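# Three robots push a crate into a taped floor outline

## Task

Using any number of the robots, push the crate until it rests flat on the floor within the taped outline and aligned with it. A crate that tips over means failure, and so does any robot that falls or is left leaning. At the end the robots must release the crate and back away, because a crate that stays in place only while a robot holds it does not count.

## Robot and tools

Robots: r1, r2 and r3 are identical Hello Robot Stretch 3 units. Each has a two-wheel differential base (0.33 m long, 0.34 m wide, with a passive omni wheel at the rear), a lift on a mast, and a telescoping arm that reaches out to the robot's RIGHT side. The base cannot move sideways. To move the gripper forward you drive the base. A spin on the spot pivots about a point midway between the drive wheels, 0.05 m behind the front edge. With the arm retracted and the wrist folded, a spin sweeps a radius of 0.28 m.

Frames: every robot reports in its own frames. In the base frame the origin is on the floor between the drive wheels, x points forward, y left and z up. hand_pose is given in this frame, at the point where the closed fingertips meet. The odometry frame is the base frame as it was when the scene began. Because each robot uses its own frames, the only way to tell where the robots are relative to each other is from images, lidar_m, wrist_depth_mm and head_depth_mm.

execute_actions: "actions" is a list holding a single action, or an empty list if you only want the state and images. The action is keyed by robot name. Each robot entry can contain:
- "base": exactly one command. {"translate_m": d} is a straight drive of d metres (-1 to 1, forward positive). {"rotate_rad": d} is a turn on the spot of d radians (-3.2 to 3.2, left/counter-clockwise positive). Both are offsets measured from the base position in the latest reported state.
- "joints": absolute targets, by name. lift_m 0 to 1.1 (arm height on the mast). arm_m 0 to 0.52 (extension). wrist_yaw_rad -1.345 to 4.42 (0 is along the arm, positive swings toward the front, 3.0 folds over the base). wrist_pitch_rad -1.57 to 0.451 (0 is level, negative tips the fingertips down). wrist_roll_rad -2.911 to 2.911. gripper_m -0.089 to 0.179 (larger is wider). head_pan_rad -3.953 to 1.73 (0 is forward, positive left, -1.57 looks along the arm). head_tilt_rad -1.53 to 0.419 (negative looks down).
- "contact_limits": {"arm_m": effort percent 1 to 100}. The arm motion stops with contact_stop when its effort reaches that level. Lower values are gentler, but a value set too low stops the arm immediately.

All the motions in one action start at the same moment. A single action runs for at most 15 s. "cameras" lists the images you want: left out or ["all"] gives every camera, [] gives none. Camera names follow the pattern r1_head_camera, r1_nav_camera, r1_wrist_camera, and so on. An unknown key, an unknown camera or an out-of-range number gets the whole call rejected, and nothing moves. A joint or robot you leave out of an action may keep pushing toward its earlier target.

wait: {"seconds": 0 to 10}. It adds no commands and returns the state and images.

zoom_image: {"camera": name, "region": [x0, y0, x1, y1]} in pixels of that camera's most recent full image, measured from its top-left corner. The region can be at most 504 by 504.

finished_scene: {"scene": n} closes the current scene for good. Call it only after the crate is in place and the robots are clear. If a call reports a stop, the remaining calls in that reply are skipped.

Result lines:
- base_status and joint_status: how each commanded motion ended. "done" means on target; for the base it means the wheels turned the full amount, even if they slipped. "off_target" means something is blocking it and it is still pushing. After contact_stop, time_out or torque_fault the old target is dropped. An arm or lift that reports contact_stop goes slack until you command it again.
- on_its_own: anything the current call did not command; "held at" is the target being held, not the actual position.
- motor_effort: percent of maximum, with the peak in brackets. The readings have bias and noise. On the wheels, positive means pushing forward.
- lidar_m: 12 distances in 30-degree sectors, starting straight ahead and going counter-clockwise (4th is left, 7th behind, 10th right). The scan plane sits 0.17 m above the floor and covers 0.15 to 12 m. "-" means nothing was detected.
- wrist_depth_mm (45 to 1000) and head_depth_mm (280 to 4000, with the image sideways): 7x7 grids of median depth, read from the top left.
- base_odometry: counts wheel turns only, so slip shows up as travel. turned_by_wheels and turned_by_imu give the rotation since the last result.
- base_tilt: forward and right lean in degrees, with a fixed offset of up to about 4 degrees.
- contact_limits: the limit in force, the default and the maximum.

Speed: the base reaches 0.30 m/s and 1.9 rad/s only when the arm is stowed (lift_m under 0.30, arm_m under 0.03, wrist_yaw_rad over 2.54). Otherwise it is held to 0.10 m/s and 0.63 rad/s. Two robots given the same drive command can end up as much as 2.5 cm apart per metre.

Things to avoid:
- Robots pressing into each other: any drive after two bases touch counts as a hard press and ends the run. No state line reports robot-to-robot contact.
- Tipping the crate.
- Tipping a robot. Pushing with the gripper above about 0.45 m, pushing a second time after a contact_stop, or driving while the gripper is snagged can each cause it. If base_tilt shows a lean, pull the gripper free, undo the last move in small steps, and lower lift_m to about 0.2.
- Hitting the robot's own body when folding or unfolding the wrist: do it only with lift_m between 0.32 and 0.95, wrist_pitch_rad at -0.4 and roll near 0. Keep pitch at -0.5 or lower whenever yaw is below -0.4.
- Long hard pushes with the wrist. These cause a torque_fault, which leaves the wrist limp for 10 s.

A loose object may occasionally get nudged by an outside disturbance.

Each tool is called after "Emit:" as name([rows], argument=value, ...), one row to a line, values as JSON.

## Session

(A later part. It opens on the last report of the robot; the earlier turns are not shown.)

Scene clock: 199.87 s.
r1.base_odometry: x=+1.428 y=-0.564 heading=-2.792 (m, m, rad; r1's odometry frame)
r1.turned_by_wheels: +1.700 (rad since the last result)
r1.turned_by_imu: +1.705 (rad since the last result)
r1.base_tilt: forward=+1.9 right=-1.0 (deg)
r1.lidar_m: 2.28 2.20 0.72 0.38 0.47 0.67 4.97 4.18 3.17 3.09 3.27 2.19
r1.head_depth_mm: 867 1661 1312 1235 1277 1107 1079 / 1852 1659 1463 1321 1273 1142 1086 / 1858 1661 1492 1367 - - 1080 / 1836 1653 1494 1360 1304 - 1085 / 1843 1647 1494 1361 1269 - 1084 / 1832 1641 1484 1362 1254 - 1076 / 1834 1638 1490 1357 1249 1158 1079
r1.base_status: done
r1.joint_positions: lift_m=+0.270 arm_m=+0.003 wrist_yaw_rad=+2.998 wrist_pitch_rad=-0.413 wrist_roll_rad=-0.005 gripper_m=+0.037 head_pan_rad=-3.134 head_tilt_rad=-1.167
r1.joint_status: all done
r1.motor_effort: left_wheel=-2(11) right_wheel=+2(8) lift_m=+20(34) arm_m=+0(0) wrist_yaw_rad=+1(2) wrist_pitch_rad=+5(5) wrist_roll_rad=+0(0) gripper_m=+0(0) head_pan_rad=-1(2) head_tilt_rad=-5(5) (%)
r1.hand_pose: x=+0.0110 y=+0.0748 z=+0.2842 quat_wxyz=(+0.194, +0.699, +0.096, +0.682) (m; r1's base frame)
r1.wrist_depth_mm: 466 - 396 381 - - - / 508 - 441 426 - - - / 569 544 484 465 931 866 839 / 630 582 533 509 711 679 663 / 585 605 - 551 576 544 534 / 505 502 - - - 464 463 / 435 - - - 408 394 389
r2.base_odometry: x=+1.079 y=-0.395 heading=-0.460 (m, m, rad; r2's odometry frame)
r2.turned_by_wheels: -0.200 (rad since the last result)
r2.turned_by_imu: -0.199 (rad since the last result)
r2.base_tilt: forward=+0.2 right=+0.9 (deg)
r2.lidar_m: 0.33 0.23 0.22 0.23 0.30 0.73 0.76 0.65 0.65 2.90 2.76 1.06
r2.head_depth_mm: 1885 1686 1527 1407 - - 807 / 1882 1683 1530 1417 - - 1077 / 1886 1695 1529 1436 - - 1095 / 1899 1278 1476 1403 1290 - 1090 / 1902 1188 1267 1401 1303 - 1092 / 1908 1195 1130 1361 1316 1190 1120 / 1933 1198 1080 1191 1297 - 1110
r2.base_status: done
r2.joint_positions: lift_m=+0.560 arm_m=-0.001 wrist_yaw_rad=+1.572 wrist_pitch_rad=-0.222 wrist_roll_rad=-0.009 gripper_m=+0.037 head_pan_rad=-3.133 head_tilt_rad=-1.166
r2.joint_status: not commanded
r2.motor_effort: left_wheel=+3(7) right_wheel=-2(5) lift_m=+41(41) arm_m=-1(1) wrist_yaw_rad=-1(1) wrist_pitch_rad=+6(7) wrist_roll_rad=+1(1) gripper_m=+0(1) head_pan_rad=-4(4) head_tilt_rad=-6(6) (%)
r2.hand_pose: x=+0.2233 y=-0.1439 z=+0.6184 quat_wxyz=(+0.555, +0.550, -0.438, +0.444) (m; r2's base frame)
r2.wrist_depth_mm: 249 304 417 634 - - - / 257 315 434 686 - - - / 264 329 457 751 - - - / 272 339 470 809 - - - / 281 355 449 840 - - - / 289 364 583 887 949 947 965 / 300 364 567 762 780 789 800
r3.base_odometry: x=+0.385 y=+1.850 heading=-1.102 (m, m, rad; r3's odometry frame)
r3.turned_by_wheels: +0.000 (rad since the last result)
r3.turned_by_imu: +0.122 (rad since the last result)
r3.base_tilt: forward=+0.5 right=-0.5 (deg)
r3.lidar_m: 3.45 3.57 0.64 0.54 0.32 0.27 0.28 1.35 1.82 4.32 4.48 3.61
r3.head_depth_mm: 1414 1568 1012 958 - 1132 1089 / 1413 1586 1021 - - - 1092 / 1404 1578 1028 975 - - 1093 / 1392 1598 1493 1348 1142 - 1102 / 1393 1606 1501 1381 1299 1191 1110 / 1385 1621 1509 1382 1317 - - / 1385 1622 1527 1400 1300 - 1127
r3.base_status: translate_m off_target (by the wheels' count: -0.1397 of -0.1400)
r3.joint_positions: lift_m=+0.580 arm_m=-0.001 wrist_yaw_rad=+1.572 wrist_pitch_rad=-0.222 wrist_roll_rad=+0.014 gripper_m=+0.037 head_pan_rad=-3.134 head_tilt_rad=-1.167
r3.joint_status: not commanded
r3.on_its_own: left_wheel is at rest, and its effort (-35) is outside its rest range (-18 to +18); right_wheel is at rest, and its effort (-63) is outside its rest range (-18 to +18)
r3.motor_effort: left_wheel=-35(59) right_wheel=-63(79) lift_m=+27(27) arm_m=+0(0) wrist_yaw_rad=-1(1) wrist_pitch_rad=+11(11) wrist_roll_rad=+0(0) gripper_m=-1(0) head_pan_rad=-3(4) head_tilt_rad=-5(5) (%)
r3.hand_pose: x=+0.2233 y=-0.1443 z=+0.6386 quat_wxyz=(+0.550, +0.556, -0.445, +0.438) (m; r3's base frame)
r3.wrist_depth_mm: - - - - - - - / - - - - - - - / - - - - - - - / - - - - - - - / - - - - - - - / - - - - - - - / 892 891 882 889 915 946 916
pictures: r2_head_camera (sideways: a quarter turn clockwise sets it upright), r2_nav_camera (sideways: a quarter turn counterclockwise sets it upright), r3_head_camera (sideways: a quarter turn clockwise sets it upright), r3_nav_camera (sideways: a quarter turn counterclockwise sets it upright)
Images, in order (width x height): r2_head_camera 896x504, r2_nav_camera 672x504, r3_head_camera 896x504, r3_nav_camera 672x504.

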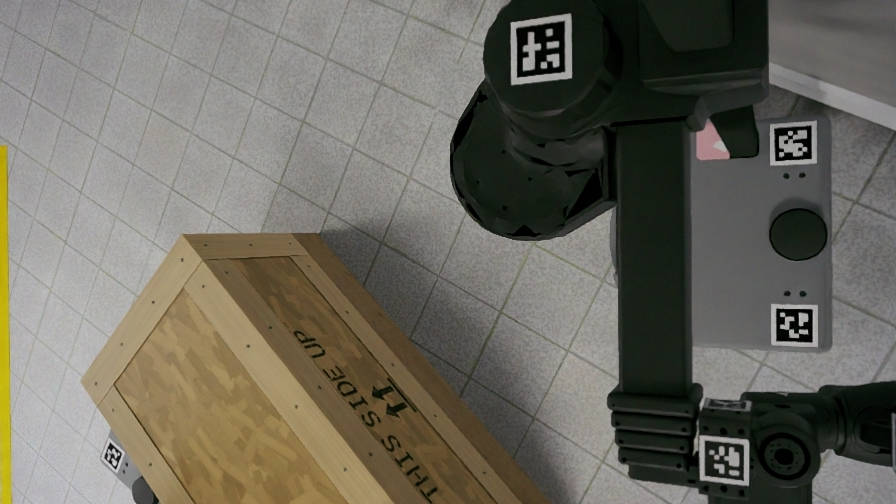

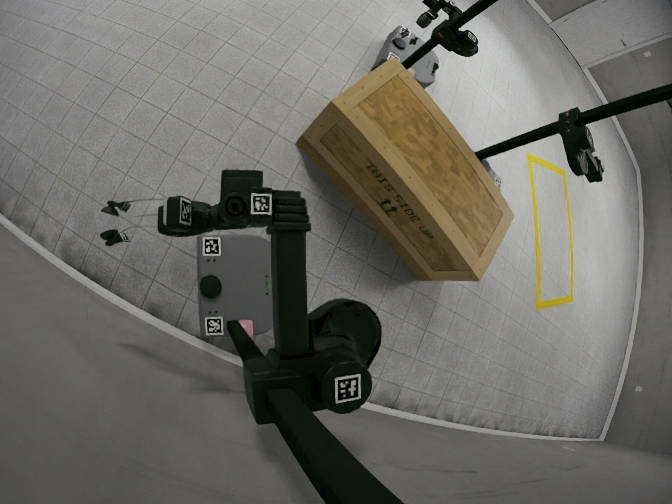

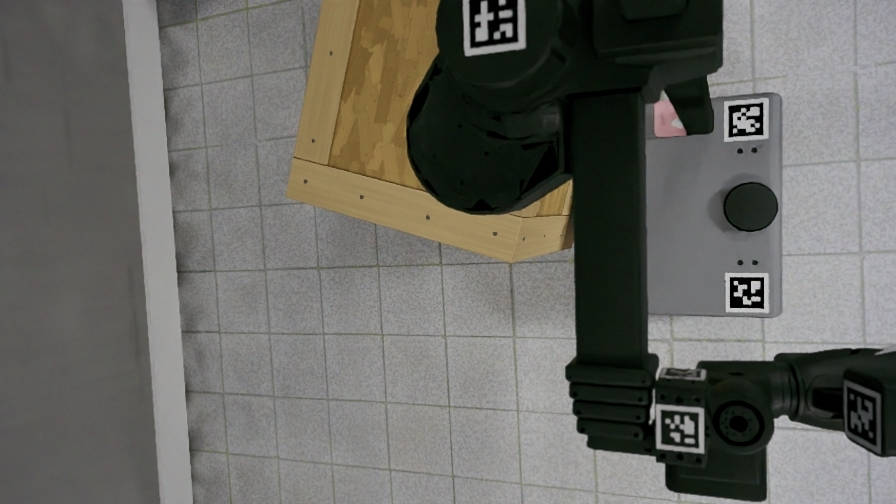

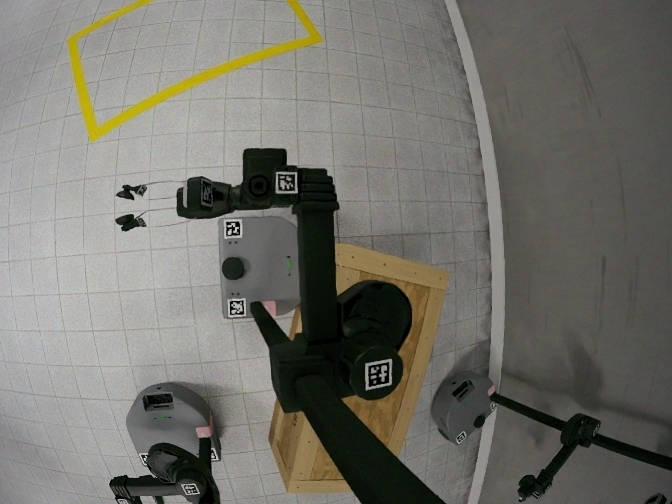

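Emit:
execute_actions([
  {"r1":{"base":{"translate_m":0.6}},"r3":{"base":{"rotate_rad":-0.33}}},
], cameras=[])

Emit:
execute_actions([
  {"r1":{"base":{"rotate_rad":1.53}},"r3":{"base":{"translate_m":-0.16}}},
], cameras=["r2_head_camera","r3_head_camera","r1_nav_camera"])

Scene clock: 209.53 s.
r1.base_odometry: x=+0.864 y=-0.770 heading=-2.792 (m, m, rad; r1's odometry frame)
r1.turned_by_wheels: +0.000 (rad since the last result)
r1.turned_by_imu: -0.001 (rad since the last result)
r1.base_tilt: forward=+1.9 right=-1.0 (deg)
r1.lidar_m: 3.12 2.17 1.65 1.41 0.69 0.65 1.31 4.22 3.20 3.12 3.30 1.63
r1.head_depth_mm: 1818 1496 1277 1223 1281 1159 1091 / 1859 1475 1504 1372 1274 1142 1084 / 1837 1644 1503 1375 - - 1087 / 1851 1650 1493 1359 1293 - 1086 / 1836 1642 1495 1359 1269 - 1083 / 1840 1639 1487 1358 1250 - 1080 / 1834 1647 1482 1352 1250 1158 1080
r1.base_status: done
r1.joint_positions: lift_m=+0.270 arm_m=+0.003 wrist_yaw_rad=+2.999 wrist_pitch_rad=-0.413 wrist_roll_rad=-0.005 gripper_m=+0.037 head_pan_rad=-3.134 head_tilt_rad=-1.167
r1.joint_status: not commanded
r1.motor_effort: left_wheel=-2(10) right_wheel=+2(10) lift_m=+21(20) arm_m=+0(0) wrist_yaw_rad=+0(2) wrist_pitch_rad=+5(5) wrist_roll_rad=+0(0) gripper_m=+0(1) head_pan_rad=-2(1) head_tilt_rad=-5(5) (%)
r1.hand_pose: x=+0.0108 y=+0.0748 z=+0.2842 quat_wxyz=(+0.194, +0.699, +0.096, +0.682) (m; r1's base frame)
r1.wrist_depth_mm: 555 - - - - - - / 572 - - - - - - / 592 709 - 955 913 867 855 / 611 719 721 703 693 684 656 / 593 600 - 574 583 548 534 / 504 500 - - - 460 460 / 435 - - - 405 395 398
r2.base_odometry: x=+1.079 y=-0.395 heading=-0.460 (m, m, rad; r2's odometry frame)
r2.turned_by_wheels: +0.000 (rad since the last result)
r2.turned_by_imu: -0.001 (rad since the last result)
r2.base_tilt: forward=+0.3 right=+0.9 (deg)
r2.lidar_m: 0.33 0.23 0.22 0.23 0.30 0.73 0.76 0.66 0.65 1.28 2.75 1.06
r2.head_depth_mm: 1881 1692 1522 1415 - - 804 / 1885 1678 1532 1422 - - 1076 / 1888 1693 1534 1415 - - 1094 / 1914 1285 1485 1405 1292 - 1091 / 1906 1187 1265 1413 1300 - 1094 / 1918 1193 1124 1362 1308 1193 1118 / 1933 1192 1089 1186 1297 - 1110
r2.base_status: not commanded
r2.joint_positions: lift_m=+0.560 arm_m=-0.001 wrist_yaw_rad=+1.572 wrist_pitch_rad=-0.222 wrist_roll_rad=-0.009 gripper_m=+0.037 head_pan_rad=-3.133 head_tilt_rad=-1.166
r2.joint_status: not commanded
r2.motor_effort: left_wheel=+3(3) right_wheel=-1(2) lift_m=+40(40) arm_m=-1(1) wrist_yaw_rad=+0(0) wrist_pitch_rad=+6(6) wrist_roll_rad=+1(1) gripper_m=+0(0) head_pan_rad=-4(4) head_tilt_rad=-6(6) (%)
r2.hand_pose: x=+0.2233 y=-0.1439 z=+0.6184 quat_wxyz=(+0.555, +0.550, -0.438, +0.444) (m; r2's base frame)
r2.wrist_depth_mm: 248 305 414 638 - - - / 257 317 433 686 - - - / 264 329 453 752 - - - / 272 339 474 803 - - - / 280 354 447 861 - - - / 290 366 576 885 943 941 950 / 300 364 580 762 785 791 796
r3.base_odometry: x=+0.385 y=+1.850 heading=-1.431 (m, m, rad; r3's odometry frame)
r3.turned_by_wheels: -0.330 (rad since the last result)
r3.turned_by_imu: -0.304 (rad since the last result)
r3.base_tilt: forward=+0.4 right=-0.6 (deg)
r3.lidar_m: 3.47 3.45 3.83 1.22 0.41 0.29 0.28 0.29 1.47 2.36 4.31 4.21
r3.head_depth_mm: 1483 1451 1016 957 - 1133 1084 / 1528 1548 1023 - - - 1090 / 1519 1625 1031 971 - - 1091 / 1463 1614 1040 954 946 - 1103 / 1394 1614 1472 987 1295 1190 1111 / 1356 1595 1512 1393 1310 - - / 1309 1555 1522 1397 1297 - 1128
r3.base_status: done
r3.joint_positions: lift_m=+0.580 arm_m=-0.001 wrist_yaw_rad=+1.571 wrist_pitch_rad=-0.221 wrist_roll_rad=+0.014 gripper_m=+0.037 head_pan_rad=-3.134 head_tilt_rad=-1.167
r3.joint_status: not commanded
r3.on_its_own: right_wheel is at rest, and its effort (-25) is outside its rest range (-18 to +18)
r3.motor_effort: left_wheel=-2(22) right_wheel=-25(74) lift_m=+27(27) arm_m=+0(0) wrist_yaw_rad=-1(2) wrist_pitch_rad=+10(11) wrist_roll_rad=+0(0) gripper_m=+0(1) head_pan_rad=-4(4) head_tilt_rad=-5(5) (%)
r3.hand_pose: x=+0.2233 y=-0.1444 z=+0.6388 quat_wxyz=(+0.549, +0.555, -0.445, +0.438) (m; r3's base frame)
r3.wrist_depth_mm: - - - - - - - / - - - - - - - / - - - - - - - / - - - - - - - / - - - - - - - / - - - - - - - / 862 882 890 886 918 935 931
pictures: none
No camera images: the call's "cameras" was empty. Leave "cameras" out to get every camera's image.

Scene clock: 212.70 s.
r1.base_odometry: x=+0.864 y=-0.770 heading=-1.263 (m, m, rad; r1's odometry frame)
r1.turned_by_wheels: +1.530 (rad since the last result)
r1.turned_by_imu: +1.528 (rad since the last result)
r1.base_tilt: forward=+1.9 right=-1.0 (deg)
r1.lidar_m: 1.42 0.73 0.71 5.55 4.44 3.24 3.12 3.26 1.63 3.11 2.29 1.67
r1.head_depth_mm: 1860 1664 1501 1374 1279 1158 1088 / 1860 1657 1494 1372 1273 1144 1088 / 1842 1658 1490 1369 - - 1086 / 1840 1663 1498 1363 1298 - 1083 / 1846 1642 1502 1361 1270 - 1081 / 1833 1646 1483 1364 1248 - 1081 / 1822 1636 1490 1358 1251 1158 1081
r1.base_status: done
r1.joint_positions: lift_m=+0.270 arm_m=+0.003 wrist_yaw_rad=+2.999 wrist_pitch_rad=-0.413 wrist_roll_rad=-0.005 gripper_m=+0.037 head_pan_rad=-3.134 head_tilt_rad=-1.167
r1.joint_status: not commanded
r1.motor_effort: left_wheel=-3(12) right_wheel=+3(10) lift_m=+21(21) arm_m=+0(0) wrist_yaw_rad=+1(0) wrist_pitch_rad=+5(5) wrist_roll_rad=+0(0) gripper_m=+1(0) head_pan_rad=-1(2) head_tilt_rad=-5(5) (%)
r1.hand_pose: x=+0.0108 y=+0.0748 z=+0.2842 quat_wxyz=(+0.194, +0.699, +0.096, +0.682) (m; r1's base frame)
r1.wrist_depth_mm: - - - - - 588 538 / - - - - - 624 573 / - - - 950 870 694 610 / 774 762 722 725 712 672 635 / 620 595 - 573 577 544 539 / 498 508 - - - 470 453 / 438 - - - 407 397 387
r2.base_odometry: x=+1.079 y=-0.395 heading=-0.460 (m, m, rad; r2's odometry frame)
r2.turned_by_wheels: +0.000 (rad since the last result)
r2.turned_by_imu: +0.000 (rad since the last result)
r2.base_tilt: forward=+0.2 right=+1.0 (deg)
r2.lidar_m: 0.33 0.23 0.22 0.23 0.30 0.73 0.65 0.62 0.64 1.41 2.75 1.06
r2.head_depth_mm: 1884 1687 1519 1405 - - 803 / 1880 1690 1527 1413 - - 1075 / 1882 1691 1490 1428 - - 1092 / 1909 1181 1167 1393 1289 - 1090 / 1900 1187 1103 1363 1302 - 1097 / 1917 1197 1080 1240 1311 1190 1116 / 1921 1194 1077 1123 1299 - 1105
r2.base_status: not commanded
r2.joint_positions: lift_m=+0.560 arm_m=-0.001 wrist_yaw_rad=+1.572 wrist_pitch_rad=-0.222 wrist_roll_rad=-0.009 gripper_m=+0.037 head_pan_rad=-3.133 head_tilt_rad=-1.166
r2.joint_status: not commanded
r2.motor_effort: left_wheel=+2(3) right_wheel=-3(2) lift_m=+41(41) arm_m=-1(1) wrist_yaw_rad=+0(1) wrist_pitch_rad=+6(6) wrist_roll_rad=+1(1) gripper_m=+0(0) head_pan_rad=-5(4) head_tilt_rad=-6(6) (%)
r2.hand_pose: x=+0.2233 y=-0.1439 z=+0.6184 quat_wxyz=(+0.555, +0.550, -0.438, +0.444) (m; r2's base frame)
r2.wrist_depth_mm: 250 305 413 642 - - - / 255 315 435 692 - - - / 263 326 458 734 - - - / 271 342 473 789 - - - / 280 351 451 841 - - - / 288 363 582 876 940 948 957 / 300 361 574 764 783 796 797
r3.base_odometry: x=+0.363 y=+2.008 heading=-1.431 (m, m, rad; r3's odometry frame)
r3.turned_by_wheels: +0.000 (rad since the last result)
r3.turned_by_imu: +0.142 (rad since the last result)
r3.base_tilt: forward=+0.4 right=-0.6 (deg)
r3.lidar_m: 3.59 3.60 4.34 0.47 0.30 0.27 0.27 0.33 1.44 2.74 4.37 4.00
r3.head_depth_mm: 1367 1540 1423 957 - 1126 1083 / 1327 1571 1021 - - - 1093 / 1304 1574 1027 975 - - 1091 / 1273 1547 1456 961 1105 - 1097 / 1254 1519 1498 1387 1306 1187 1111 / 1223 1480 1514 1387 1313 - - / 1194 1445 1523 1400 1298 - 1127
r3.base_status: translate_m off_target (by the wheels' count: -0.1597 of -0.1600)
r3.joint_positions: lift_m=+0.580 arm_m=-0.001 wrist_yaw_rad=+1.571 wrist_pitch_rad=-0.221 wrist_roll_rad=+0.014 gripper_m=+0.037 head_pan_rad=-3.134 head_tilt_rad=-1.167
r3.joint_status: not commanded
r3.on_its_own: left_wheel is at rest, and its effort (-47) is outside its rest range (-18 to +18); right_wheel is at rest, and its effort (-62) is outside its rest range (-18 to +18)
r3.motor_effort: left_wheel=-47(74) right_wheel=-62(91) lift_m=+27(27) arm_m=+0(0) wrist_yaw_rad=-2(1) wrist_pitch_rad=+10(10) wrist_roll_rad=+0(0) gripper_m=+1(1) head_pan_rad=-4(3) head_tilt_rad=-4(5) (%)
r3.hand_pose: x=+0.2233 y=-0.1444 z=+0.6388 quat_wxyz=(+0.549, +0.555, -0.445, +0.438) (m; r3's base frame)
r3.wrist_depth_mm: - - - - - - - / - - - - - - - / - - - - - - - / - - - - - - - / - - - - - - - / - - - - - - - / 889 921 933 926 933 934 931
pictures: r1_nav_camera (sideways: a quarter turn counterclockwise sets it upright), r2_head_camera (sideways: a quarter turn clockwise sets it upright), r3_head_camera (sideways: a quarter turn clockwise sets it upright)
Images, in order (width x height): r1_nav_camera 672x504, r2_head_camera 896x504, r3_head_camera 896x504.

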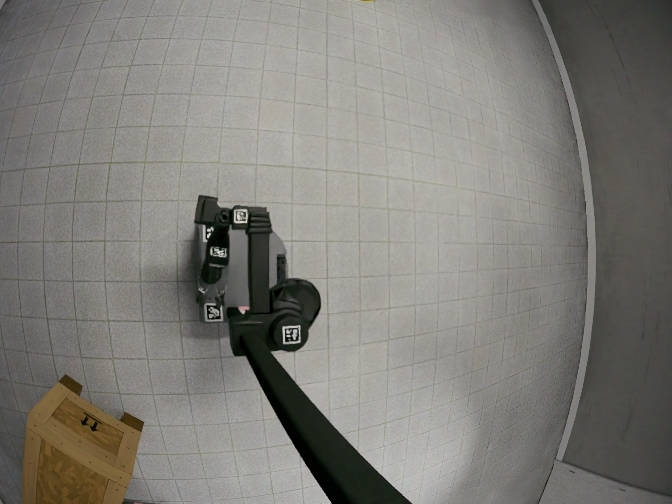

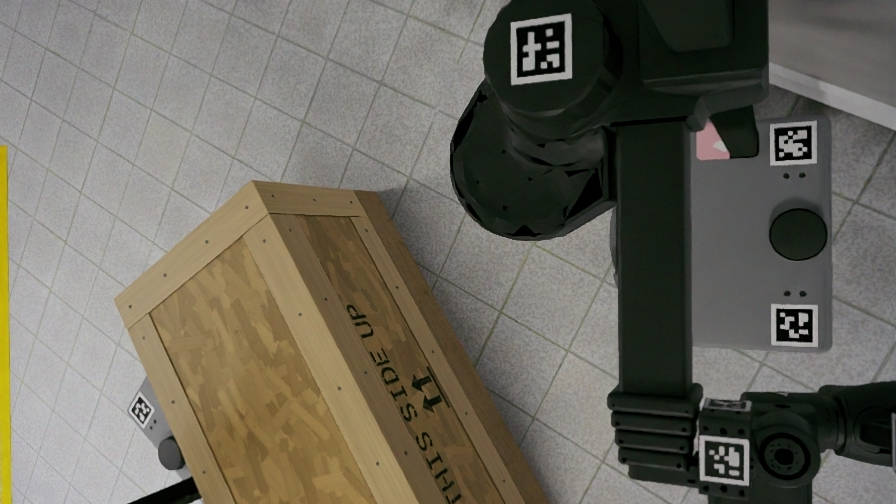

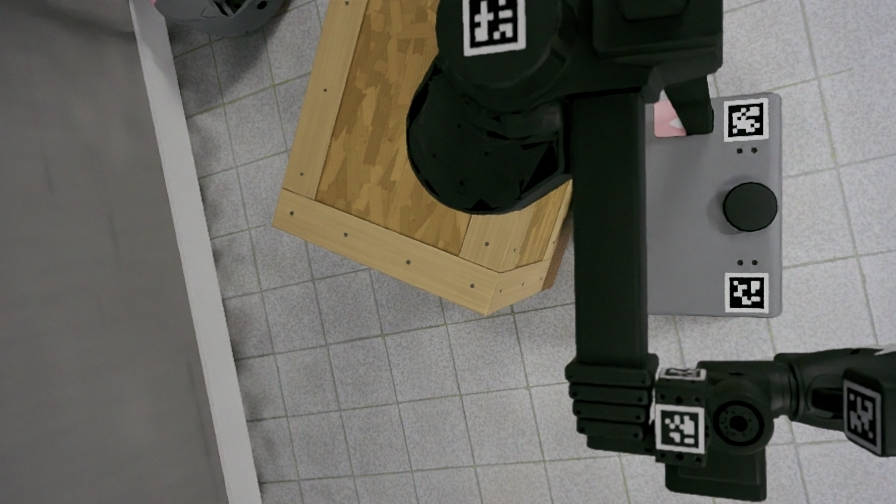

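Emit:
execute_actions([
  {"r1":{"base":{"translate_m":0.47}},"r3":{"base":{"rotate_rad":-1.0}}},
], cameras=[])

Emit:
execute_actions([
  {"r1":{"base":{"translate_m":0.48}},"r3":{"base":{"translate_m":0.3}}},
], cameras=["r2_nav_camera"])

Emit:
execute_actions([
  {"r1":{"base":{"rotate_rad":-1.13}},"r3":{"base":{"rotate_rad":0.58}}},
], cameras=["r1_head_camera","r3_head_camera","r2_nav_camera"])

Scene clock: 247.27 s.
r1.base_odometry: x=+1.007 y=-1.217 heading=-1.263 (m, m, rad; r1's odometry frame)
r1.turned_by_wheels: +0.000 (rad since the last result)
r1.turned_by_imu: -0.001 (rad since the last result)
r1.base_tilt: forward=+1.9 right=-1.0 (deg)
r1.lidar_m: 1.14 0.97 0.47 0.49 5.12 3.73 3.59 3.74 1.85 3.11 1.62 1.19
r1.head_depth_mm: 1856 1671 1504 1372 1283 1157 1088 / 1850 1654 1499 1370 1276 1147 1082 / 1862 1646 1495 1370 - - 1085 / 1841 1652 1495 1363 1298 - 1083 / 1844 1649 1489 1365 1269 - 1083 / 1833 1645 1490 1364 1255 - 1084 / 1824 1640 1483 1357 1243 1159 1077
r1.base_status: done
r1.joint_positions: lift_m=+0.270 arm_m=+0.003 wrist_yaw_rad=+2.999 wrist_pitch_rad=-0.413 wrist_roll_rad=-0.005 gripper_m=+0.037 head_pan_rad=-3.134 head_tilt_rad=-1.167
r1.joint_status: not commanded
r1.motor_effort: left_wheel=-2(9) right_wheel=+3(10) lift_m=+21(21) arm_m=+0(0) wrist_yaw_rad=+0(0) wrist_pitch_rad=+5(6) wrist_roll_rad=+0(0) gripper_m=+0(0) head_pan_rad=-1(1) head_tilt_rad=-5(5) (%)
r1.hand_pose: x=+0.0108 y=+0.0748 z=+0.2841 quat_wxyz=(+0.194, +0.699, +0.096, +0.682) (m; r1's base frame)
r1.wrist_depth_mm: - - 548 491 452 - - / - - 589 532 498 - - / - - 650 590 554 880 722 / 771 762 703 707 631 674 644 / 612 602 - 565 572 562 537 / 516 504 - - - 459 458 / 431 - - - 401 400 390
r2.base_odometry: x=+1.079 y=-0.395 heading=-0.460 (m, m, rad; r2's odometry frame)
r2.turned_by_wheels: +0.000 (rad since the last result)
r2.turned_by_imu: -0.001 (rad since the last result)
r2.base_tilt: forward=+0.2 right=+0.9 (deg)
r2.lidar_m: 0.33 0.23 0.22 0.23 0.30 0.73 0.65 0.62 0.64 0.97 2.76 1.06
r2.head_depth_mm: 1882 1686 1520 1409 - - 803 / 1887 1696 1538 1411 - - 1074 / 1897 1696 1494 1424 - - 1090 / 1908 1183 1170 1395 1288 - 1094 / 1908 1186 1101 1353 1307 - 1095 / 1910 1193 1081 1238 1310 1186 1119 / 1917 1197 1083 1120 1295 - 1106
r2.base_status: not commanded
r2.joint_positions: lift_m=+0.560 arm_m=-0.001 wrist_yaw_rad=+1.572 wrist_pitch_rad=-0.222 wrist_roll_rad=-0.009 gripper_m=+0.037 head_pan_rad=-3.133 head_tilt_rad=-1.166
r2.joint_status: not commanded
r2.motor_effort: left_wheel=+3(2) right_wheel=-2(2) lift_m=+41(41) arm_m=-1(1) wrist_yaw_rad=+0(0) wrist_pitch_rad=+7(7) wrist_roll_rad=+1(1) gripper_m=+0(0) head_pan_rad=-4(4) head_tilt_rad=-6(6) (%)
r2.hand_pose: x=+0.2233 y=-0.1439 z=+0.6184 quat_wxyz=(+0.555, +0.550, -0.438, +0.444) (m; r2's base frame)
r2.wrist_depth_mm: 249 306 414 637 - - - / 255 315 435 691 - - - / 262 326 456 741 - - - / 270 339 473 792 - - - / 280 350 447 852 - - - / 290 367 582 885 947 954 954 / 299 364 581 757 784 803 790
r3.base_odometry: x=+0.363 y=+2.008 heading=-2.431 (m, m, rad; r3's odometry frame)
r3.turned_by_wheels: -1.000 (rad since the last result)
r3.turned_by_imu: -0.951 (rad since the last result)
r3.base_tilt: forward=+0.4 right=-0.6 (deg)
r3.lidar_m: 4.42 3.82 3.57 3.62 2.99 0.43 0.30 0.28 0.28 0.37 1.55 3.40
r3.head_depth_mm: 1737 1479 1031 1278 - 1135 1088 / 1760 1598 1023 - - - 1093 / 1782 1616 1033 976 - - 1094 / 1792 1620 1036 957 1033 - 1100 / 1810 1636 1043 964 911 1194 1111 / 1797 1481 1440 968 915 - - / 1668 1451 1489 975 905 - 1125
r3.base_status: done
r3.joint_positions: lift_m=+0.580 arm_m=-0.001 wrist_yaw_rad=+1.571 wrist_pitch_rad=-0.221 wrist_roll_rad=+0.014 gripper_m=+0.037 head_pan_rad=-3.134 head_tilt_rad=-1.167
r3.joint_status: not commanded
r3.motor_effort: left_wheel=+3(32) right_wheel=-3(75) lift_m=+27(27) arm_m=+0(0) wrist_yaw_rad=+0(1) wrist_pitch_rad=+10(10) wrist_roll_rad=+0(0) gripper_m=+0(0) head_pan_rad=-3(4) head_tilt_rad=-5(5) (%)
r3.hand_pose: x=+0.2234 y=-0.1444 z=+0.6389 quat_wxyz=(+0.549, +0.555, -0.445, +0.438) (m; r3's base frame)
r3.wrist_depth_mm: - - - - - - - / - - - - - - - / - - - - - - - / - - - - - - - / - - - - - - - / - - - - - - - / 920 913 892 944 905 911 908
pictures: none
No camera images: the call's "cameras" was empty. Leave "cameras" out to get every camera's image.

Scene clock: 251.57 s.
r1.base_odometry: x=+1.153 y=-1.675 heading=-1.263 (m, m, rad; r1's odometry frame)
r1.turned_by_wheels: +0.000 (rad since the last result)
r1.turned_by_imu: -0.001 (rad since the last result)
r1.base_tilt: forward=+1.9 right=-0.9 (deg)
r1.lidar_m: 0.67 0.56 0.73 0.62 0.59 4.23 4.06 2.16 2.15 2.65 0.95 0.69
r1.head_depth_mm: 1853 1662 1502 1373 1249 1162 1092 / 1855 1666 1499 1373 1273 1144 1090 / 1848 1659 1505 1363 - - 1086 / 1837 1651 1493 1368 1299 - 1090 / 1833 1647 1494 1367 1268 - 1081 / 1827 1640 1485 1362 1253 - 1081 / 1828 1641 1496 1353 1250 1160 1078
r1.base_status: done
r1.joint_positions: lift_m=+0.270 arm_m=+0.003 wrist_yaw_rad=+2.999 wrist_pitch_rad=-0.413 wrist_roll_rad=-0.005 gripper_m=+0.037 head_pan_rad=-3.134 head_tilt_rad=-1.167
r1.joint_status: not commanded
r1.motor_effort: left_wheel=-2(10) right_wheel=+2(10) lift_m=+22(21) arm_m=+0(0) wrist_yaw_rad=+1(0) wrist_pitch_rad=+5(6) wrist_roll_rad=+0(0) gripper_m=+0(0) head_pan_rad=-1(1) head_tilt_rad=-5(5) (%)
r1.hand_pose: x=+0.0108 y=+0.0748 z=+0.2841 quat_wxyz=(+0.194, +0.699, +0.096, +0.682) (m; r1's base frame)
r1.wrist_depth_mm: 391 - 643 - - 900 584 / 422 - 713 - - 834 635 / 494 452 775 906 647 549 566 / 604 502 720 707 617 461 606 / 626 572 - 581 564 511 542 / 508 491 - - - 463 458 / 440 - - - 405 396 395
r2.base_odometry: x=+1.079 y=-0.395 heading=-0.460 (m, m, rad; r2's odometry frame)
r2.turned_by_wheels: +0.000 (rad since the last result)
r2.turned_by_imu: -0.001 (rad since the last result)
r2.base_tilt: forward=+0.2 right=+0.9 (deg)
r2.lidar_m: 0.33 0.23 0.22 0.23 0.30 0.73 0.65 0.62 0.64 0.55 0.56 1.06
r2.head_depth_mm: 1889 1690 1524 1405 - - 803 / 1892 1674 1520 1409 - - 1077 / 1890 1698 1483 1428 - - 1093 / 1910 1181 1169 1388 1298 - 1093 / 1900 1193 1108 1361 1306 - 1092 / 1919 1194 1077 1244 1317 1185 1121 / 1927 1198 1080 1119 1304 - 1106
r2.base_status: not commanded
r2.joint_positions: lift_m=+0.560 arm_m=-0.001 wrist_yaw_rad=+1.572 wrist_pitch_rad=-0.222 wrist_roll_rad=-0.009 gripper_m=+0.037 head_pan_rad=-3.133 head_tilt_rad=-1.166
r2.joint_status: not commanded
r2.motor_effort: left_wheel=+3(3) right_wheel=-2(2) lift_m=+41(41) arm_m=-1(1) wrist_yaw_rad=+0(0) wrist_pitch_rad=+7(6) wrist_roll_rad=+1(1) gripper_m=+0(1) head_pan_rad=-4(4) head_tilt_rad=-6(6) (%)
r2.hand_pose: x=+0.2233 y=-0.1439 z=+0.6184 quat_wxyz=(+0.555, +0.550, -0.438, +0.444) (m; r2's base frame)
r2.wrist_depth_mm: 250 304 413 638 - - - / 255 316 435 692 - - - / 263 326 457 748 - - - / 273 340 473 791 - - - / 280 354 446 849 - - - / 289 365 579 884 946 946 956 / 299 365 579 748 779 793 809
r3.base_odometry: x=+0.135 y=+1.813 heading=-2.431 (m, m, rad; r3's odometry frame)
r3.turned_by_wheels: +0.000 (rad since the last result)
r3.turned_by_imu: -0.001 (rad since the last result)
r3.base_tilt: forward=+0.4 right=-0.6 (deg)
r3.lidar_m: 4.14 3.69 3.46 3.50 4.47 0.81 0.56 0.52 1.32 1.34 1.71 3.73
r3.head_depth_mm: 1768 1538 1444 1377 - 1128 1089 / 1657 1118 1351 - - - 1089 / 1567 1124 1164 1385 - - 1095 / 1699 1137 1067 1331 1289 - 1102 / 1805 1146 1047 1207 1304 1190 1109 / 1662 1156 1057 1058 1306 - - / 1614 1564 1066 1017 1295 - 1128
r3.base_status: done
r3.joint_positions: lift_m=+0.580 arm_m=-0.001 wrist_yaw_rad=+1.571 wrist_pitch_rad=-0.221 wrist_roll_rad=+0.014 gripper_m=+0.037 head_pan_rad=-3.134 head_tilt_rad=-1.167
r3.joint_status: not commanded
r3.motor_effort: left_wheel=+3(8) right_wheel=-3(4) lift_m=+27(27) arm_m=+0(0) wrist_yaw_rad=-1(2) wrist_pitch_rad=+10(10) wrist_roll_rad=+0(0) gripper_m=+0(1) head_pan_rad=-3(3) head_tilt_rad=-5(5) (%)
r3.hand_pose: x=+0.2234 y=-0.1444 z=+0.6389 quat_wxyz=(+0.549, +0.555, -0.445, +0.438) (m; r3's base frame)
r3.wrist_depth_mm: - - - - - - - / - - - - - - - / - - - - - - - / - - - - - - - / - - - - - - - / - - - - - - - / 890 883 916 913 921 901 926
pictures: r2_nav_camera (sideways: a quarter turn counterclockwise sets it upright)
Images, in order (width x height): r2_nav_camera 672x504.

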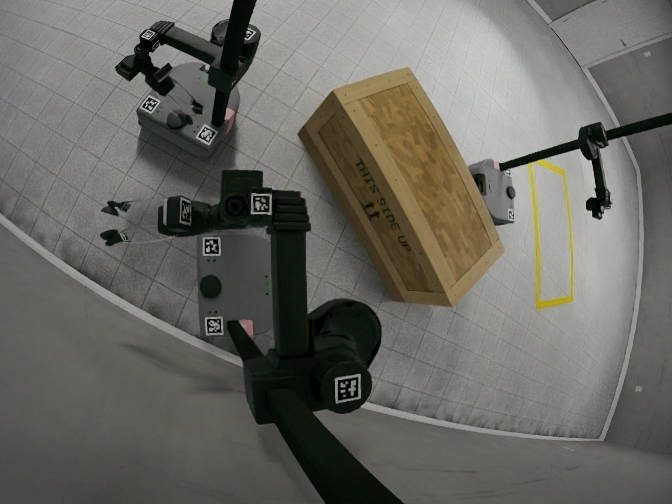

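Scene clock: 253.53 s.
r1.base_odometry: x=+1.153 y=-1.675 heading=-2.393 (m, m, rad; r1's odometry frame)
r1.turned_by_wheels: -1.130 (rad since the last result)
r1.turned_by_imu: -1.130 (rad since the last result)
r1.base_tilt: forward=+1.8 right=-1.0 (deg)
r1.lidar_m: 1.02 0.71 0.67 0.56 0.56 0.67 0.50 0.72 4.07 4.15 2.15 3.10
r1.head_depth_mm: 1854 1163 1445 1372 1145 1152 1090 / 1849 1161 1207 1369 1271 1145 1084 / 1620 1158 1076 1355 - - 1087 / 1620 1156 1045 1312 1295 - 1083 / 1830 1151 1055 1326 1268 - 1079 / 1829 1639 1431 1361 1253 - 1083 / 1833 1631 1486 1352 1250 1160 1076
r1.base_status: done
r1.joint_positions: lift_m=+0.270 arm_m=+0.003 wrist_yaw_rad=+2.999 wrist_pitch_rad=-0.413 wrist_roll_rad=-0.005 gripper_m=+0.037 head_pan_rad=-3.134 head_tilt_rad=-1.167
r1.joint_status: not commanded
r1.motor_effort: left_wheel=+3(14) right_wheel=-2(7) lift_m=+22(21) arm_m=+0(0) wrist_yaw_rad=+1(2) wrist_pitch_rad=+5(5) wrist_roll_rad=+0(0) gripper_m=+0(0) head_pan_rad=-1(2) head_tilt_rad=-5(5) (%)
r1.hand_pose: x=+0.0108 y=+0.0747 z=+0.2841 quat_wxyz=(+0.194, +0.699, +0.096, +0.682) (m; r1's base frame)
r1.wrist_depth_mm: 839 - 700 645 598 571 534 / - - 760 700 653 590 553 / - 627 805 783 688 660 601 / 688 480 711 701 692 672 639 / 590 518 - 564 580 547 533 / 513 498 - - - 462 462 / 441 - - - 406 398 392
r2.base_odometry: x=+1.079 y=-0.395 heading=-0.460 (m, m, rad; r2's odometry frame)
r2.turned_by_wheels: +0.000 (rad since the last result)
r2.turned_by_imu: +0.000 (rad since the last result)
r2.base_tilt: forward=+0.3 right=+0.9 (deg)
r2.lidar_m: 0.33 0.23 0.22 0.23 0.30 0.73 0.65 0.62 0.64 0.43 0.57 1.06
r2.head_depth_mm: 1885 1687 1524 1409 - - 804 / 1889 1690 1528 1414 - - 1075 / 1899 1694 1495 1427 - - 1093 / 1904 1180 1171 1390 1291 - 1092 / 1908 1188 1106 1363 1296 - 1095 / 1679 1189 1078 1244 1321 1192 1115 / 1896 1190 1079 1120 1303 - 1093
r2.base_status: not commanded
r2.joint_positions: lift_m=+0.560 arm_m=-0.001 wrist_yaw_rad=+1.572 wrist_pitch_rad=-0.222 wrist_roll_rad=-0.009 gripper_m=+0.037 head_pan_rad=-3.133 head_tilt_rad=-1.166
r2.joint_status: not commanded
r2.motor_effort: left_wheel=+3(4) right_wheel=-2(3) lift_m=+40(41) arm_m=-1(1) wrist_yaw_rad=+0(1) wrist_pitch_rad=+6(6) wrist_roll_rad=+1(1) gripper_m=-1(1) head_pan_rad=-3(4) head_tilt_rad=-6(6) (%)
r2.hand_pose: x=+0.2233 y=-0.1439 z=+0.6184 quat_wxyz=(+0.555, +0.550, -0.438, +0.444) (m; r2's base frame)
r2.wrist_depth_mm: 248 305 412 641 - - - / 255 316 431 688 - - - / 265 326 455 747 - - - / 271 341 469 798 - - - / 280 355 450 838 - - - / 289 365 588 888 930 951 958 / 299 364 579 760 782 795 792
r3.base_odometry: x=+0.135 y=+1.813 heading=-1.851 (m, m, rad; r3's odometry frame)
r3.turned_by_wheels: +0.580 (rad since the last result)
r3.turned_by_imu: +0.572 (rad since the last result)
r3.base_tilt: forward=+0.4 right=-0.6 (deg)
r3.lidar_m: 3.63 3.45 3.55 3.25 0.77 0.55 0.52 1.32 1.35 1.79 4.07 4.19
r3.head_depth_mm: 1555 1112 1029 1152 - 1132 1085 / 1556 1111 1023 - - - 1088 / 1685 1122 1026 1130 - - 1094 / 1617 1136 1038 1321 1301 - 1098 / 1508 1636 1507 1378 1295 1190 1114 / 1412 1612 1513 1390 1311 - - / 1330 1552 1518 1394 1298 - 1125
r3.base_status: done
r3.joint_positions: lift_m=+0.580 arm_m=-0.001 wrist_yaw_rad=+1.571 wrist_pitch_rad=-0.221 wrist_roll_rad=+0.014 gripper_m=+0.037 head_pan_rad=-3.134 head_tilt_rad=-1.167
r3.joint_status: not commanded
r3.motor_effort: left_wheel=-2(7) right_wheel=+3(8) lift_m=+27(27) arm_m=+0(0) wrist_yaw_rad=-1(2) wrist_pitch_rad=+10(10) wrist_roll_rad=+0(0) gripper_m=+0(0) head_pan_rad=-4(5) head_tilt_rad=-5(4) (%)
r3.hand_pose: x=+0.2234 y=-0.1444 z=+0.6389 quat_wxyz=(+0.549, +0.555, -0.445, +0.438) (m; r3's base frame)
r3.wrist_depth_mm: - - - - - - - / - - - - - - - / - - - - - - - / - - - - - - - / - - - - - - - / - - - - - - - / 881 893 895 922 943 936 942
pictures: r1_head_camera (sideways: a quarter turn clockwise sets it upright), r2_nav_camera (sideways: a quarter turn counterclockwise sets it upright), r3_head_camera (sideways: a quarter turn clockwise sets it upright)
Images, in order (width x height): r1_head_camera 896x504, r2_nav_camera 672x504, r3_head_camera 896x504.

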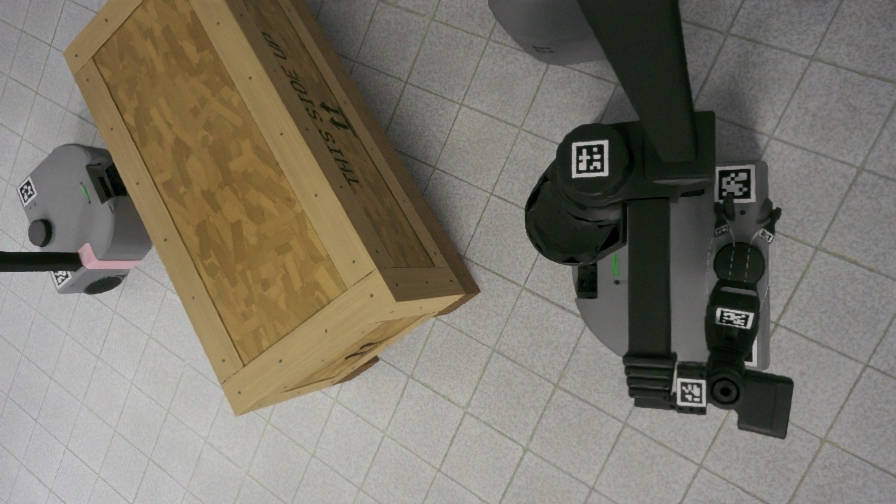

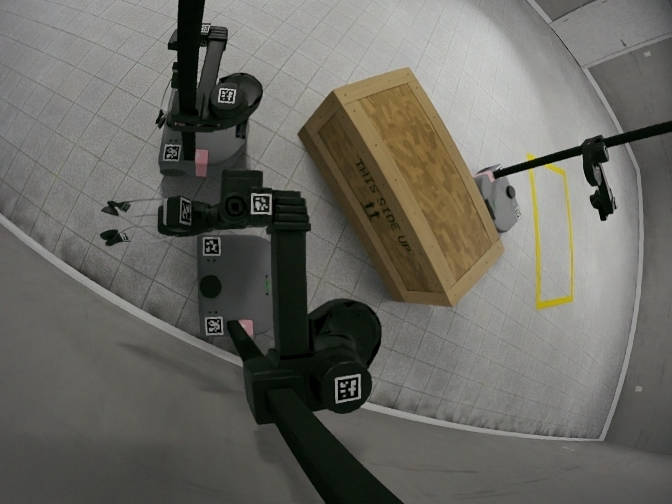

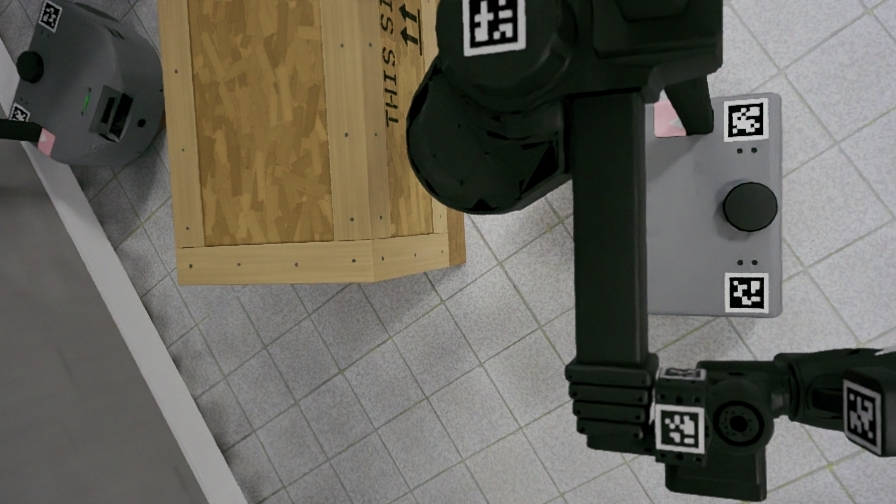

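Emit:
execute_actions([
  {"r1":{"joints":{"lift_m":0.62}},"r3":{"base":{"translate_m":-0.4}}},
], cameras=["r1_head_camera","r3_head_camera","r2_head_camera"])

Scene clock: 263.53 s.
r1.base_odometry: x=+1.153 y=-1.675 heading=-2.393 (m, m, rad; r1's odometry frame)
r1.turned_by_wheels: +0.000 (rad since the last result)
r1.turned_by_imu: +0.000 (rad since the last result)
r1.base_tilt: forward=+1.9 right=-1.0 (deg)
r1.lidar_m: 1.03 0.71 0.67 0.56 0.56 0.64 0.53 0.86 4.05 4.16 2.15 3.11
r1.head_depth_mm: 1851 1163 1174 1398 - 1143 1090 / 1822 1162 1094 1407 - 1148 1086 / 1822 1156 1075 - - - 1073 / 1846 1155 1059 1222 1280 - 1085 / 1829 1152 1050 1332 1280 - 1079 / 1834 1641 1473 1359 1280 1190 1081 / 1832 1641 1484 1365 1283 - 1059
r1.base_status: not commanded
r1.joint_positions: lift_m=+0.620 arm_m=+0.003 wrist_yaw_rad=+2.999 wrist_pitch_rad=-0.413 wrist_roll_rad=-0.005 gripper_m=+0.037 head_pan_rad=-3.134 head_tilt_rad=-1.167
r1.joint_status: all done
r1.motor_effort: left_wheel=+3(3) right_wheel=-2(2) lift_m=+40(42) arm_m=+0(0) wrist_yaw_rad=+0(1) wrist_pitch_rad=+5(5) wrist_roll_rad=+0(0) gripper_m=+0(0) head_pan_rad=-1(2) head_tilt_rad=-5(5) (%)
r1.hand_pose: x=+0.0108 y=+0.0747 z=+0.6334 quat_wxyz=(+0.194, +0.699, +0.096, +0.682) (m; r1's base frame)
r1.wrist_depth_mm: 837 - 692 651 604 568 517 / - - 472 685 646 598 567 / - - 853 794 713 659 604 / - - 952 858 780 704 660 / - - - 943 835 764 693 / 887 831 - 872 - 823 790 / 774 741 - 757 751 733 710
r2.base_odometry: x=+1.079 y=-0.395 heading=-0.460 (m, m, rad; r2's odometry frame)
r2.turned_by_wheels: +0.000 (rad since the last result)
r2.turned_by_imu: -0.001 (rad since the last result)
r2.base_tilt: forward=+0.2 right=+0.9 (deg)
r2.lidar_m: 0.33 0.23 0.22 0.23 0.30 0.73 0.57 0.57 0.63 0.43 0.57 1.06
r2.head_depth_mm: 1867 1677 1530 1411 - - 802 / 1899 1692 1527 1406 - - 1074 / 1907 1698 1111 1354 - - 1096 / 1907 1180 1073 1290 1290 - 1092 / 1918 1187 1076 1219 1307 - 1091 / 1917 1268 1078 1131 1323 1192 1119 / 1862 1723 1078 1060 1308 - 1101
r2.base_status: not commanded
r2.joint_positions: lift_m=+0.560 arm_m=-0.001 wrist_yaw_rad=+1.572 wrist_pitch_rad=-0.222 wrist_roll_rad=-0.009 gripper_m=+0.037 head_pan_rad=-3.133 head_tilt_rad=-1.166
r2.joint_status: not commanded
r2.motor_effort: left_wheel=+3(3) right_wheel=-2(2) lift_m=+41(40) arm_m=-1(1) wrist_yaw_rad=+0(0) wrist_pitch_rad=+7(7) wrist_roll_rad=+1(0) gripper_m=+0(0) head_pan_rad=-3(5) head_tilt_rad=-5(6) (%)
r2.hand_pose: x=+0.2233 y=-0.1439 z=+0.6184 quat_wxyz=(+0.555, +0.550, -0.438, +0.444) (m; r2's base frame)
r2.wrist_depth_mm: 249 305 415 637 - - - / 256 318 430 693 - - - / 264 326 455 762 - - - / 272 340 471 792 - - - / 279 354 448 841 - - - / 290 365 582 906 924 950 974 / 298 365 576 761 785 781 802
r3.base_odometry: x=+0.246 y=+2.197 heading=-1.851 (m, m, rad; r3's odometry frame)
r3.turned_by_wheels: +0.000 (rad since the last result)
r3.turned_by_imu: +0.120 (rad since the last result)
r3.base_tilt: forward=+0.4 right=-0.6 (deg)
r3.lidar_m: 3.84 3.78 4.04 0.49 0.30 0.27 0.27 0.33 1.06 1.53 4.26 4.55
r3.head_depth_mm: 1306 1390 1020 959 - 1139 1084 / 1295 1538 1018 - - - 1090 / 1223 1512 1028 972 - - 1092 / 1153 1405 1488 970 1137 - 1101 / 1088 1315 1488 1377 1306 1187 1111 / 1034 1238 1471 1390 1311 - - / 984 1164 1423 1403 1296 - 1123
r3.base_status: translate_m off_target (by the wheels' count: -0.3997 of -0.4000)
r3.joint_positions: lift_m=+0.580 arm_m=-0.001 wrist_yaw_rad=+1.571 wrist_pitch_rad=-0.220 wrist_roll_rad=+0.014 gripper_m=+0.037 head_pan_rad=-3.135 head_tilt_rad=-1.169
r3.joint_status: not commanded
r3.on_its_own: left_wheel is at rest, and its effort (-34) is outside its rest range (-18 to +18); right_wheel is at rest, and its effort (-70) is outside its rest range (-18 to +18)
r3.motor_effort: left_wheel=-34(93) right_wheel=-70(89) lift_m=+26(27) arm_m=+0(0) wrist_yaw_rad=-1(0) wrist_pitch_rad=+10(10) wrist_roll_rad=+0(0) gripper_m=+0(1) head_pan_rad=-3(3) head_tilt_rad=-5(4) (%)
r3.hand_pose: x=+0.2234 y=-0.1445 z=+0.6392 quat_wxyz=(+0.549, +0.555, -0.445, +0.438) (m; r3's base frame)
r3.wrist_depth_mm: - - - - - - - / - - - - - - - / - - - - - - - / - - - - - - - / - - - - - - - / - - 994 - - - - / 915 894 894 907 910 896 951
pictures: r1_head_camera (sideways: a quarter turn clockwise sets it upright), r2_head_camera (sideways: a quarter turn clockwise sets it upright), r3_head_camera (sideways: a quarter turn clockwise sets it upright)
Images, in order (width x height): r1_head_camera 896x504, r2_head_camera 896x504, r3_head_camera 896x504.

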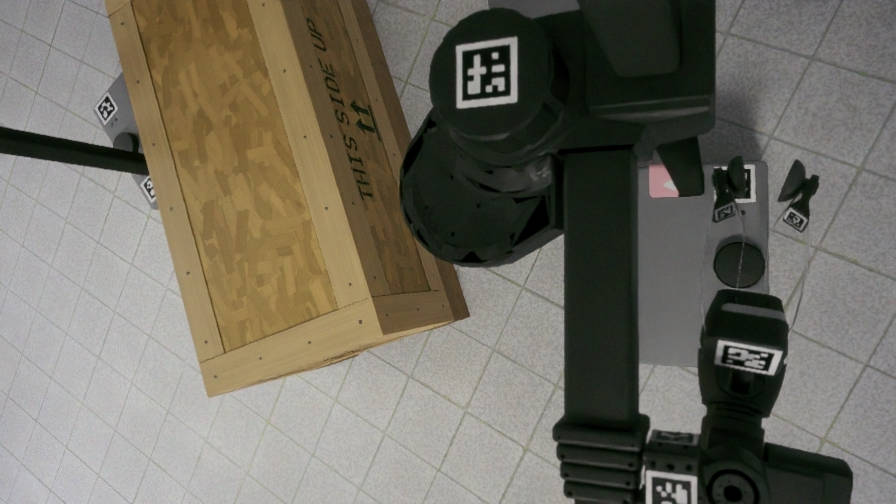

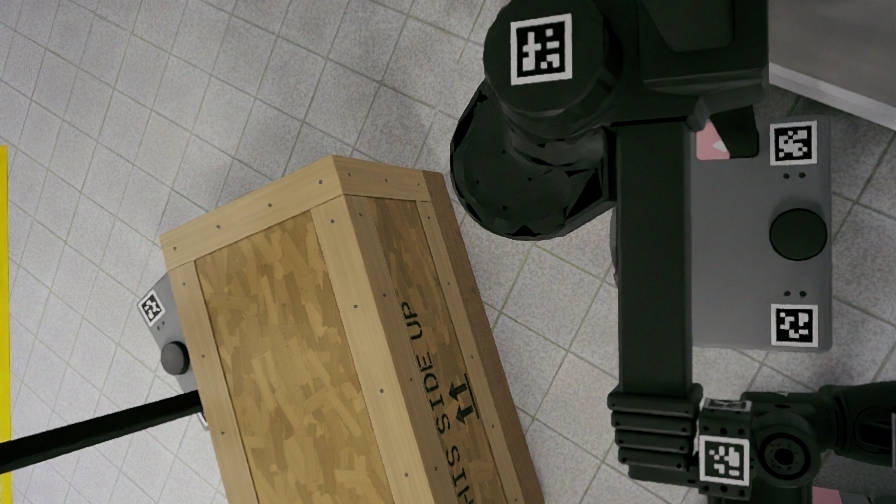

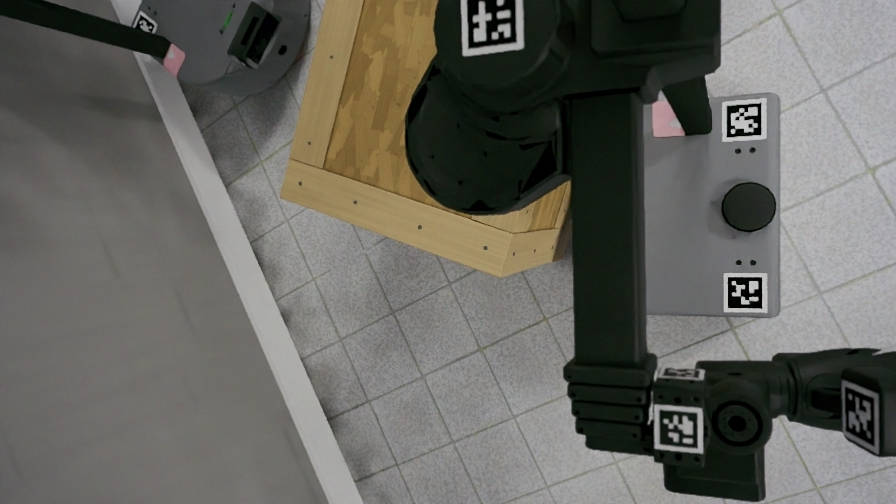

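Emit:
execute_actions([
  {"r1":{"base":{"translate_m":-0.25},"joints":{"wrist_yaw_rad":1.57}},"r2":{"base":{"translate_m":-0.2},"joints":{"head_tilt_rad":-0.75}},"r3":{"base":{"rotate_rad":-1.6}}},
], cameras=["r1_head_camera","r3_nav_camera","r2_head_camera"])

Scene clock: 282.00 s.
r1.base_odometry: x=+1.336 y=-1.505 heading=-2.393 (m, m, rad; r1's odometry frame)
r1.turned_by_wheels: +0.000 (rad since the last result)
r1.turned_by_imu: +0.001 (rad since the last result)
r1.base_tilt: forward=+1.9 right=-1.0 (deg)
r1.lidar_m: 1.19 0.82 0.77 0.55 0.69 0.36 0.29 0.29 3.95 4.04 2.24 3.34
r1.head_depth_mm: 1830 1662 1052 996 - 1148 1091 / 1854 1655 1049 980 - 1145 1087 / 1781 1456 1049 - - - 1087 / 1842 1653 1045 977 1122 - 1082 / 1836 1651 1039 950 1018 - 1081 / 1833 1649 1472 1338 1283 1166 1077 / 1827 1637 1483 1356 1275 - -
r1.base_status: done
r1.joint_positions: lift_m=+0.620 arm_m=+0.003 wrist_yaw_rad=+1.572 wrist_pitch_rad=-0.413 wrist_roll_rad=-0.005 gripper_m=+0.037 head_pan_rad=-3.134 head_tilt_rad=-1.167
r1.joint_status: all done
r1.motor_effort: left_wheel=+3(5) right_wheel=-2(6) lift_m=+40(40) arm_m=+0(0) wrist_yaw_rad=-1(3) wrist_pitch_rad=+5(5) wrist_roll_rad=+0(0) gripper_m=+0(0) head_pan_rad=-1(1) head_tilt_rad=-5(5) (%)
r1.hand_pose: x=+0.2036 y=-0.1477 z=+0.6334 quat_wxyz=(+0.593, +0.591, -0.384, +0.389) (m; r1's base frame)
r1.wrist_depth_mm: 674 825 - - - - - / 672 862 - - - - - / 695 849 - - - - - / 725 887 - - - - - / 748 942 - - - - - / 765 896 914 857 - 868 828 / 763 761 769 760 768 734 720
r2.base_odometry: x=+0.900 y=-0.306 heading=-0.460 (m, m, rad; r2's odometry frame)
r2.turned_by_wheels: +0.000 (rad since the last result)
r2.turned_by_imu: -0.002 (rad since the last result)
r2.base_tilt: forward=+0.2 right=+0.9 (deg)
r2.lidar_m: 0.47 0.33 0.31 0.32 0.43 0.45 0.38 0.37 0.42 0.42 2.83 1.50
r2.head_depth_mm: - 3318 2421 1930 1589 1361 1230 / - 3293 2467 1941 1601 1364 - / - 3353 2472 1944 1604 958 - / - 3347 2465 1953 1124 960 887 / - 3390 2390 1903 1132 964 869 / - 3420 2258 1901 1416 966 856 / - 3289 1088 1926 1509 968 841
r2.base_status: done
r2.joint_positions: lift_m=+0.560 arm_m=-0.001 wrist_yaw_rad=+1.572 wrist_pitch_rad=-0.222 wrist_roll_rad=-0.009 gripper_m=+0.037 head_pan_rad=-3.133 head_tilt_rad=-0.754
r2.joint_status: all done
r2.motor_effort: left_wheel=+2(4) right_wheel=-2(8) lift_m=+41(40) arm_m=-1(1) wrist_yaw_rad=+0(1) wrist_pitch_rad=+6(6) wrist_roll_rad=+1(1) gripper_m=+0(0) head_pan_rad=-5(4) head_tilt_rad=+2(24) (%)
r2.hand_pose: x=+0.2233 y=-0.1439 z=+0.6184 quat_wxyz=(+0.555, +0.550, -0.438, +0.444) (m; r2's base frame)
r2.wrist_depth_mm: 322 393 531 821 - - - / 331 410 561 906 - - - / 336 426 589 959 - - - / 344 440 610 - - - - / 356 458 577 - - - - / 367 475 739 944 928 940 977 / 380 471 714 782 781 792 799
r3.base_odometry: x=+0.246 y=+2.197 heading=+2.833 (m, m, rad; r3's odometry frame)
r3.turned_by_wheels: -1.600 (rad since the last result)
r3.turned_by_imu: -1.549 (rad since the last result)
r3.base_tilt: forward=+0.4 right=-0.5 (deg)
r3.lidar_m: 1.55 4.26 4.56 3.85 3.81 4.02 0.49 0.31 0.28 0.28 1.00 1.06
r3.head_depth_mm: 1737 1582 1455 1369 - 1140 1085 / 1765 1602 1471 - - - 1092 / 1779 1612 1474 1404 - - 1100 / 1796 1626 1163 1333 1294 - 1100 / 1822 1635 1045 996 1104 1185 1108 / 1823 1654 1054 969 914 - - / 1837 1667 1057 977 903 - 1098
r3.base_status: done
r3.joint_positions: lift_m=+0.580 arm_m=-0.001 wrist_yaw_rad=+1.570 wrist_pitch_rad=-0.219 wrist_roll_rad=+0.014 gripper_m=+0.037 head_pan_rad=-3.135 head_tilt_rad=-1.169
r3.joint_status: not commanded
r3.motor_effort: left_wheel=+3(19) right_wheel=-4(74) lift_m=+26(26) arm_m=+0(0) wrist_yaw_rad=+0(0) wrist_pitch_rad=+9(10) wrist_roll_rad=+0(0) gripper_m=+0(0) head_pan_rad=-3(3) head_tilt_rad=-4(6) (%)
r3.hand_pose: x=+0.2235 y=-0.1446 z=+0.6394 quat_wxyz=(+0.549, +0.555, -0.446, +0.438) (m; r3's base frame)
r3.wrist_depth_mm: - - - - - 888 696 / - - - - - 906 694 / - - - - - 926 712 / - - - - - 949 734 / - - - - - 987 766 / - - 973 - - - 777 / 899 899 930 918 913 951 784
pictures: r1_head_camera (sideways: a quarter turn clockwise sets it upright), r2_head_camera (sideways: a quarter turn clockwise sets it upright), r3_nav_camera (sideways: a quarter turn counterclockwise sets it upright)
Images, in order (width x height): r1_head_camera 896x504, r2_head_camera 896x504, r3_nav_camera 672x504.

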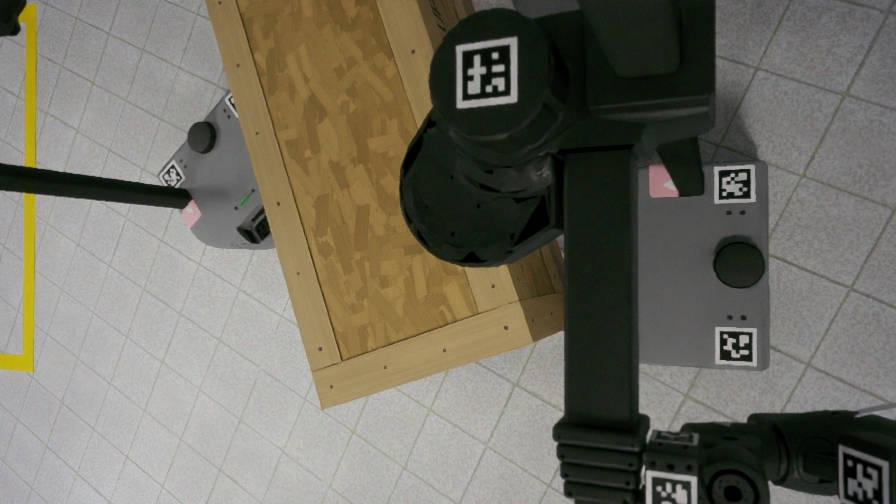

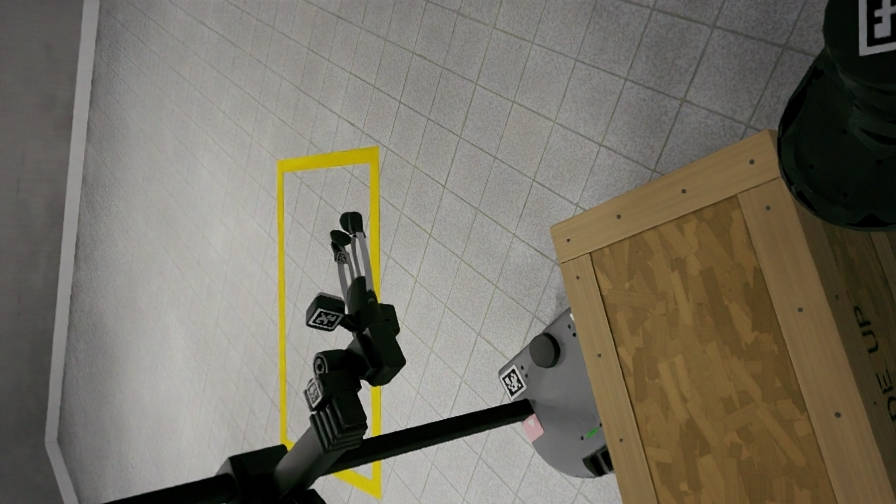

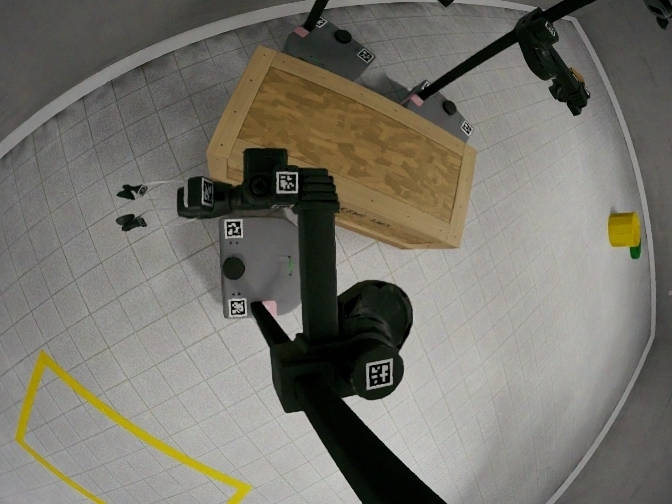

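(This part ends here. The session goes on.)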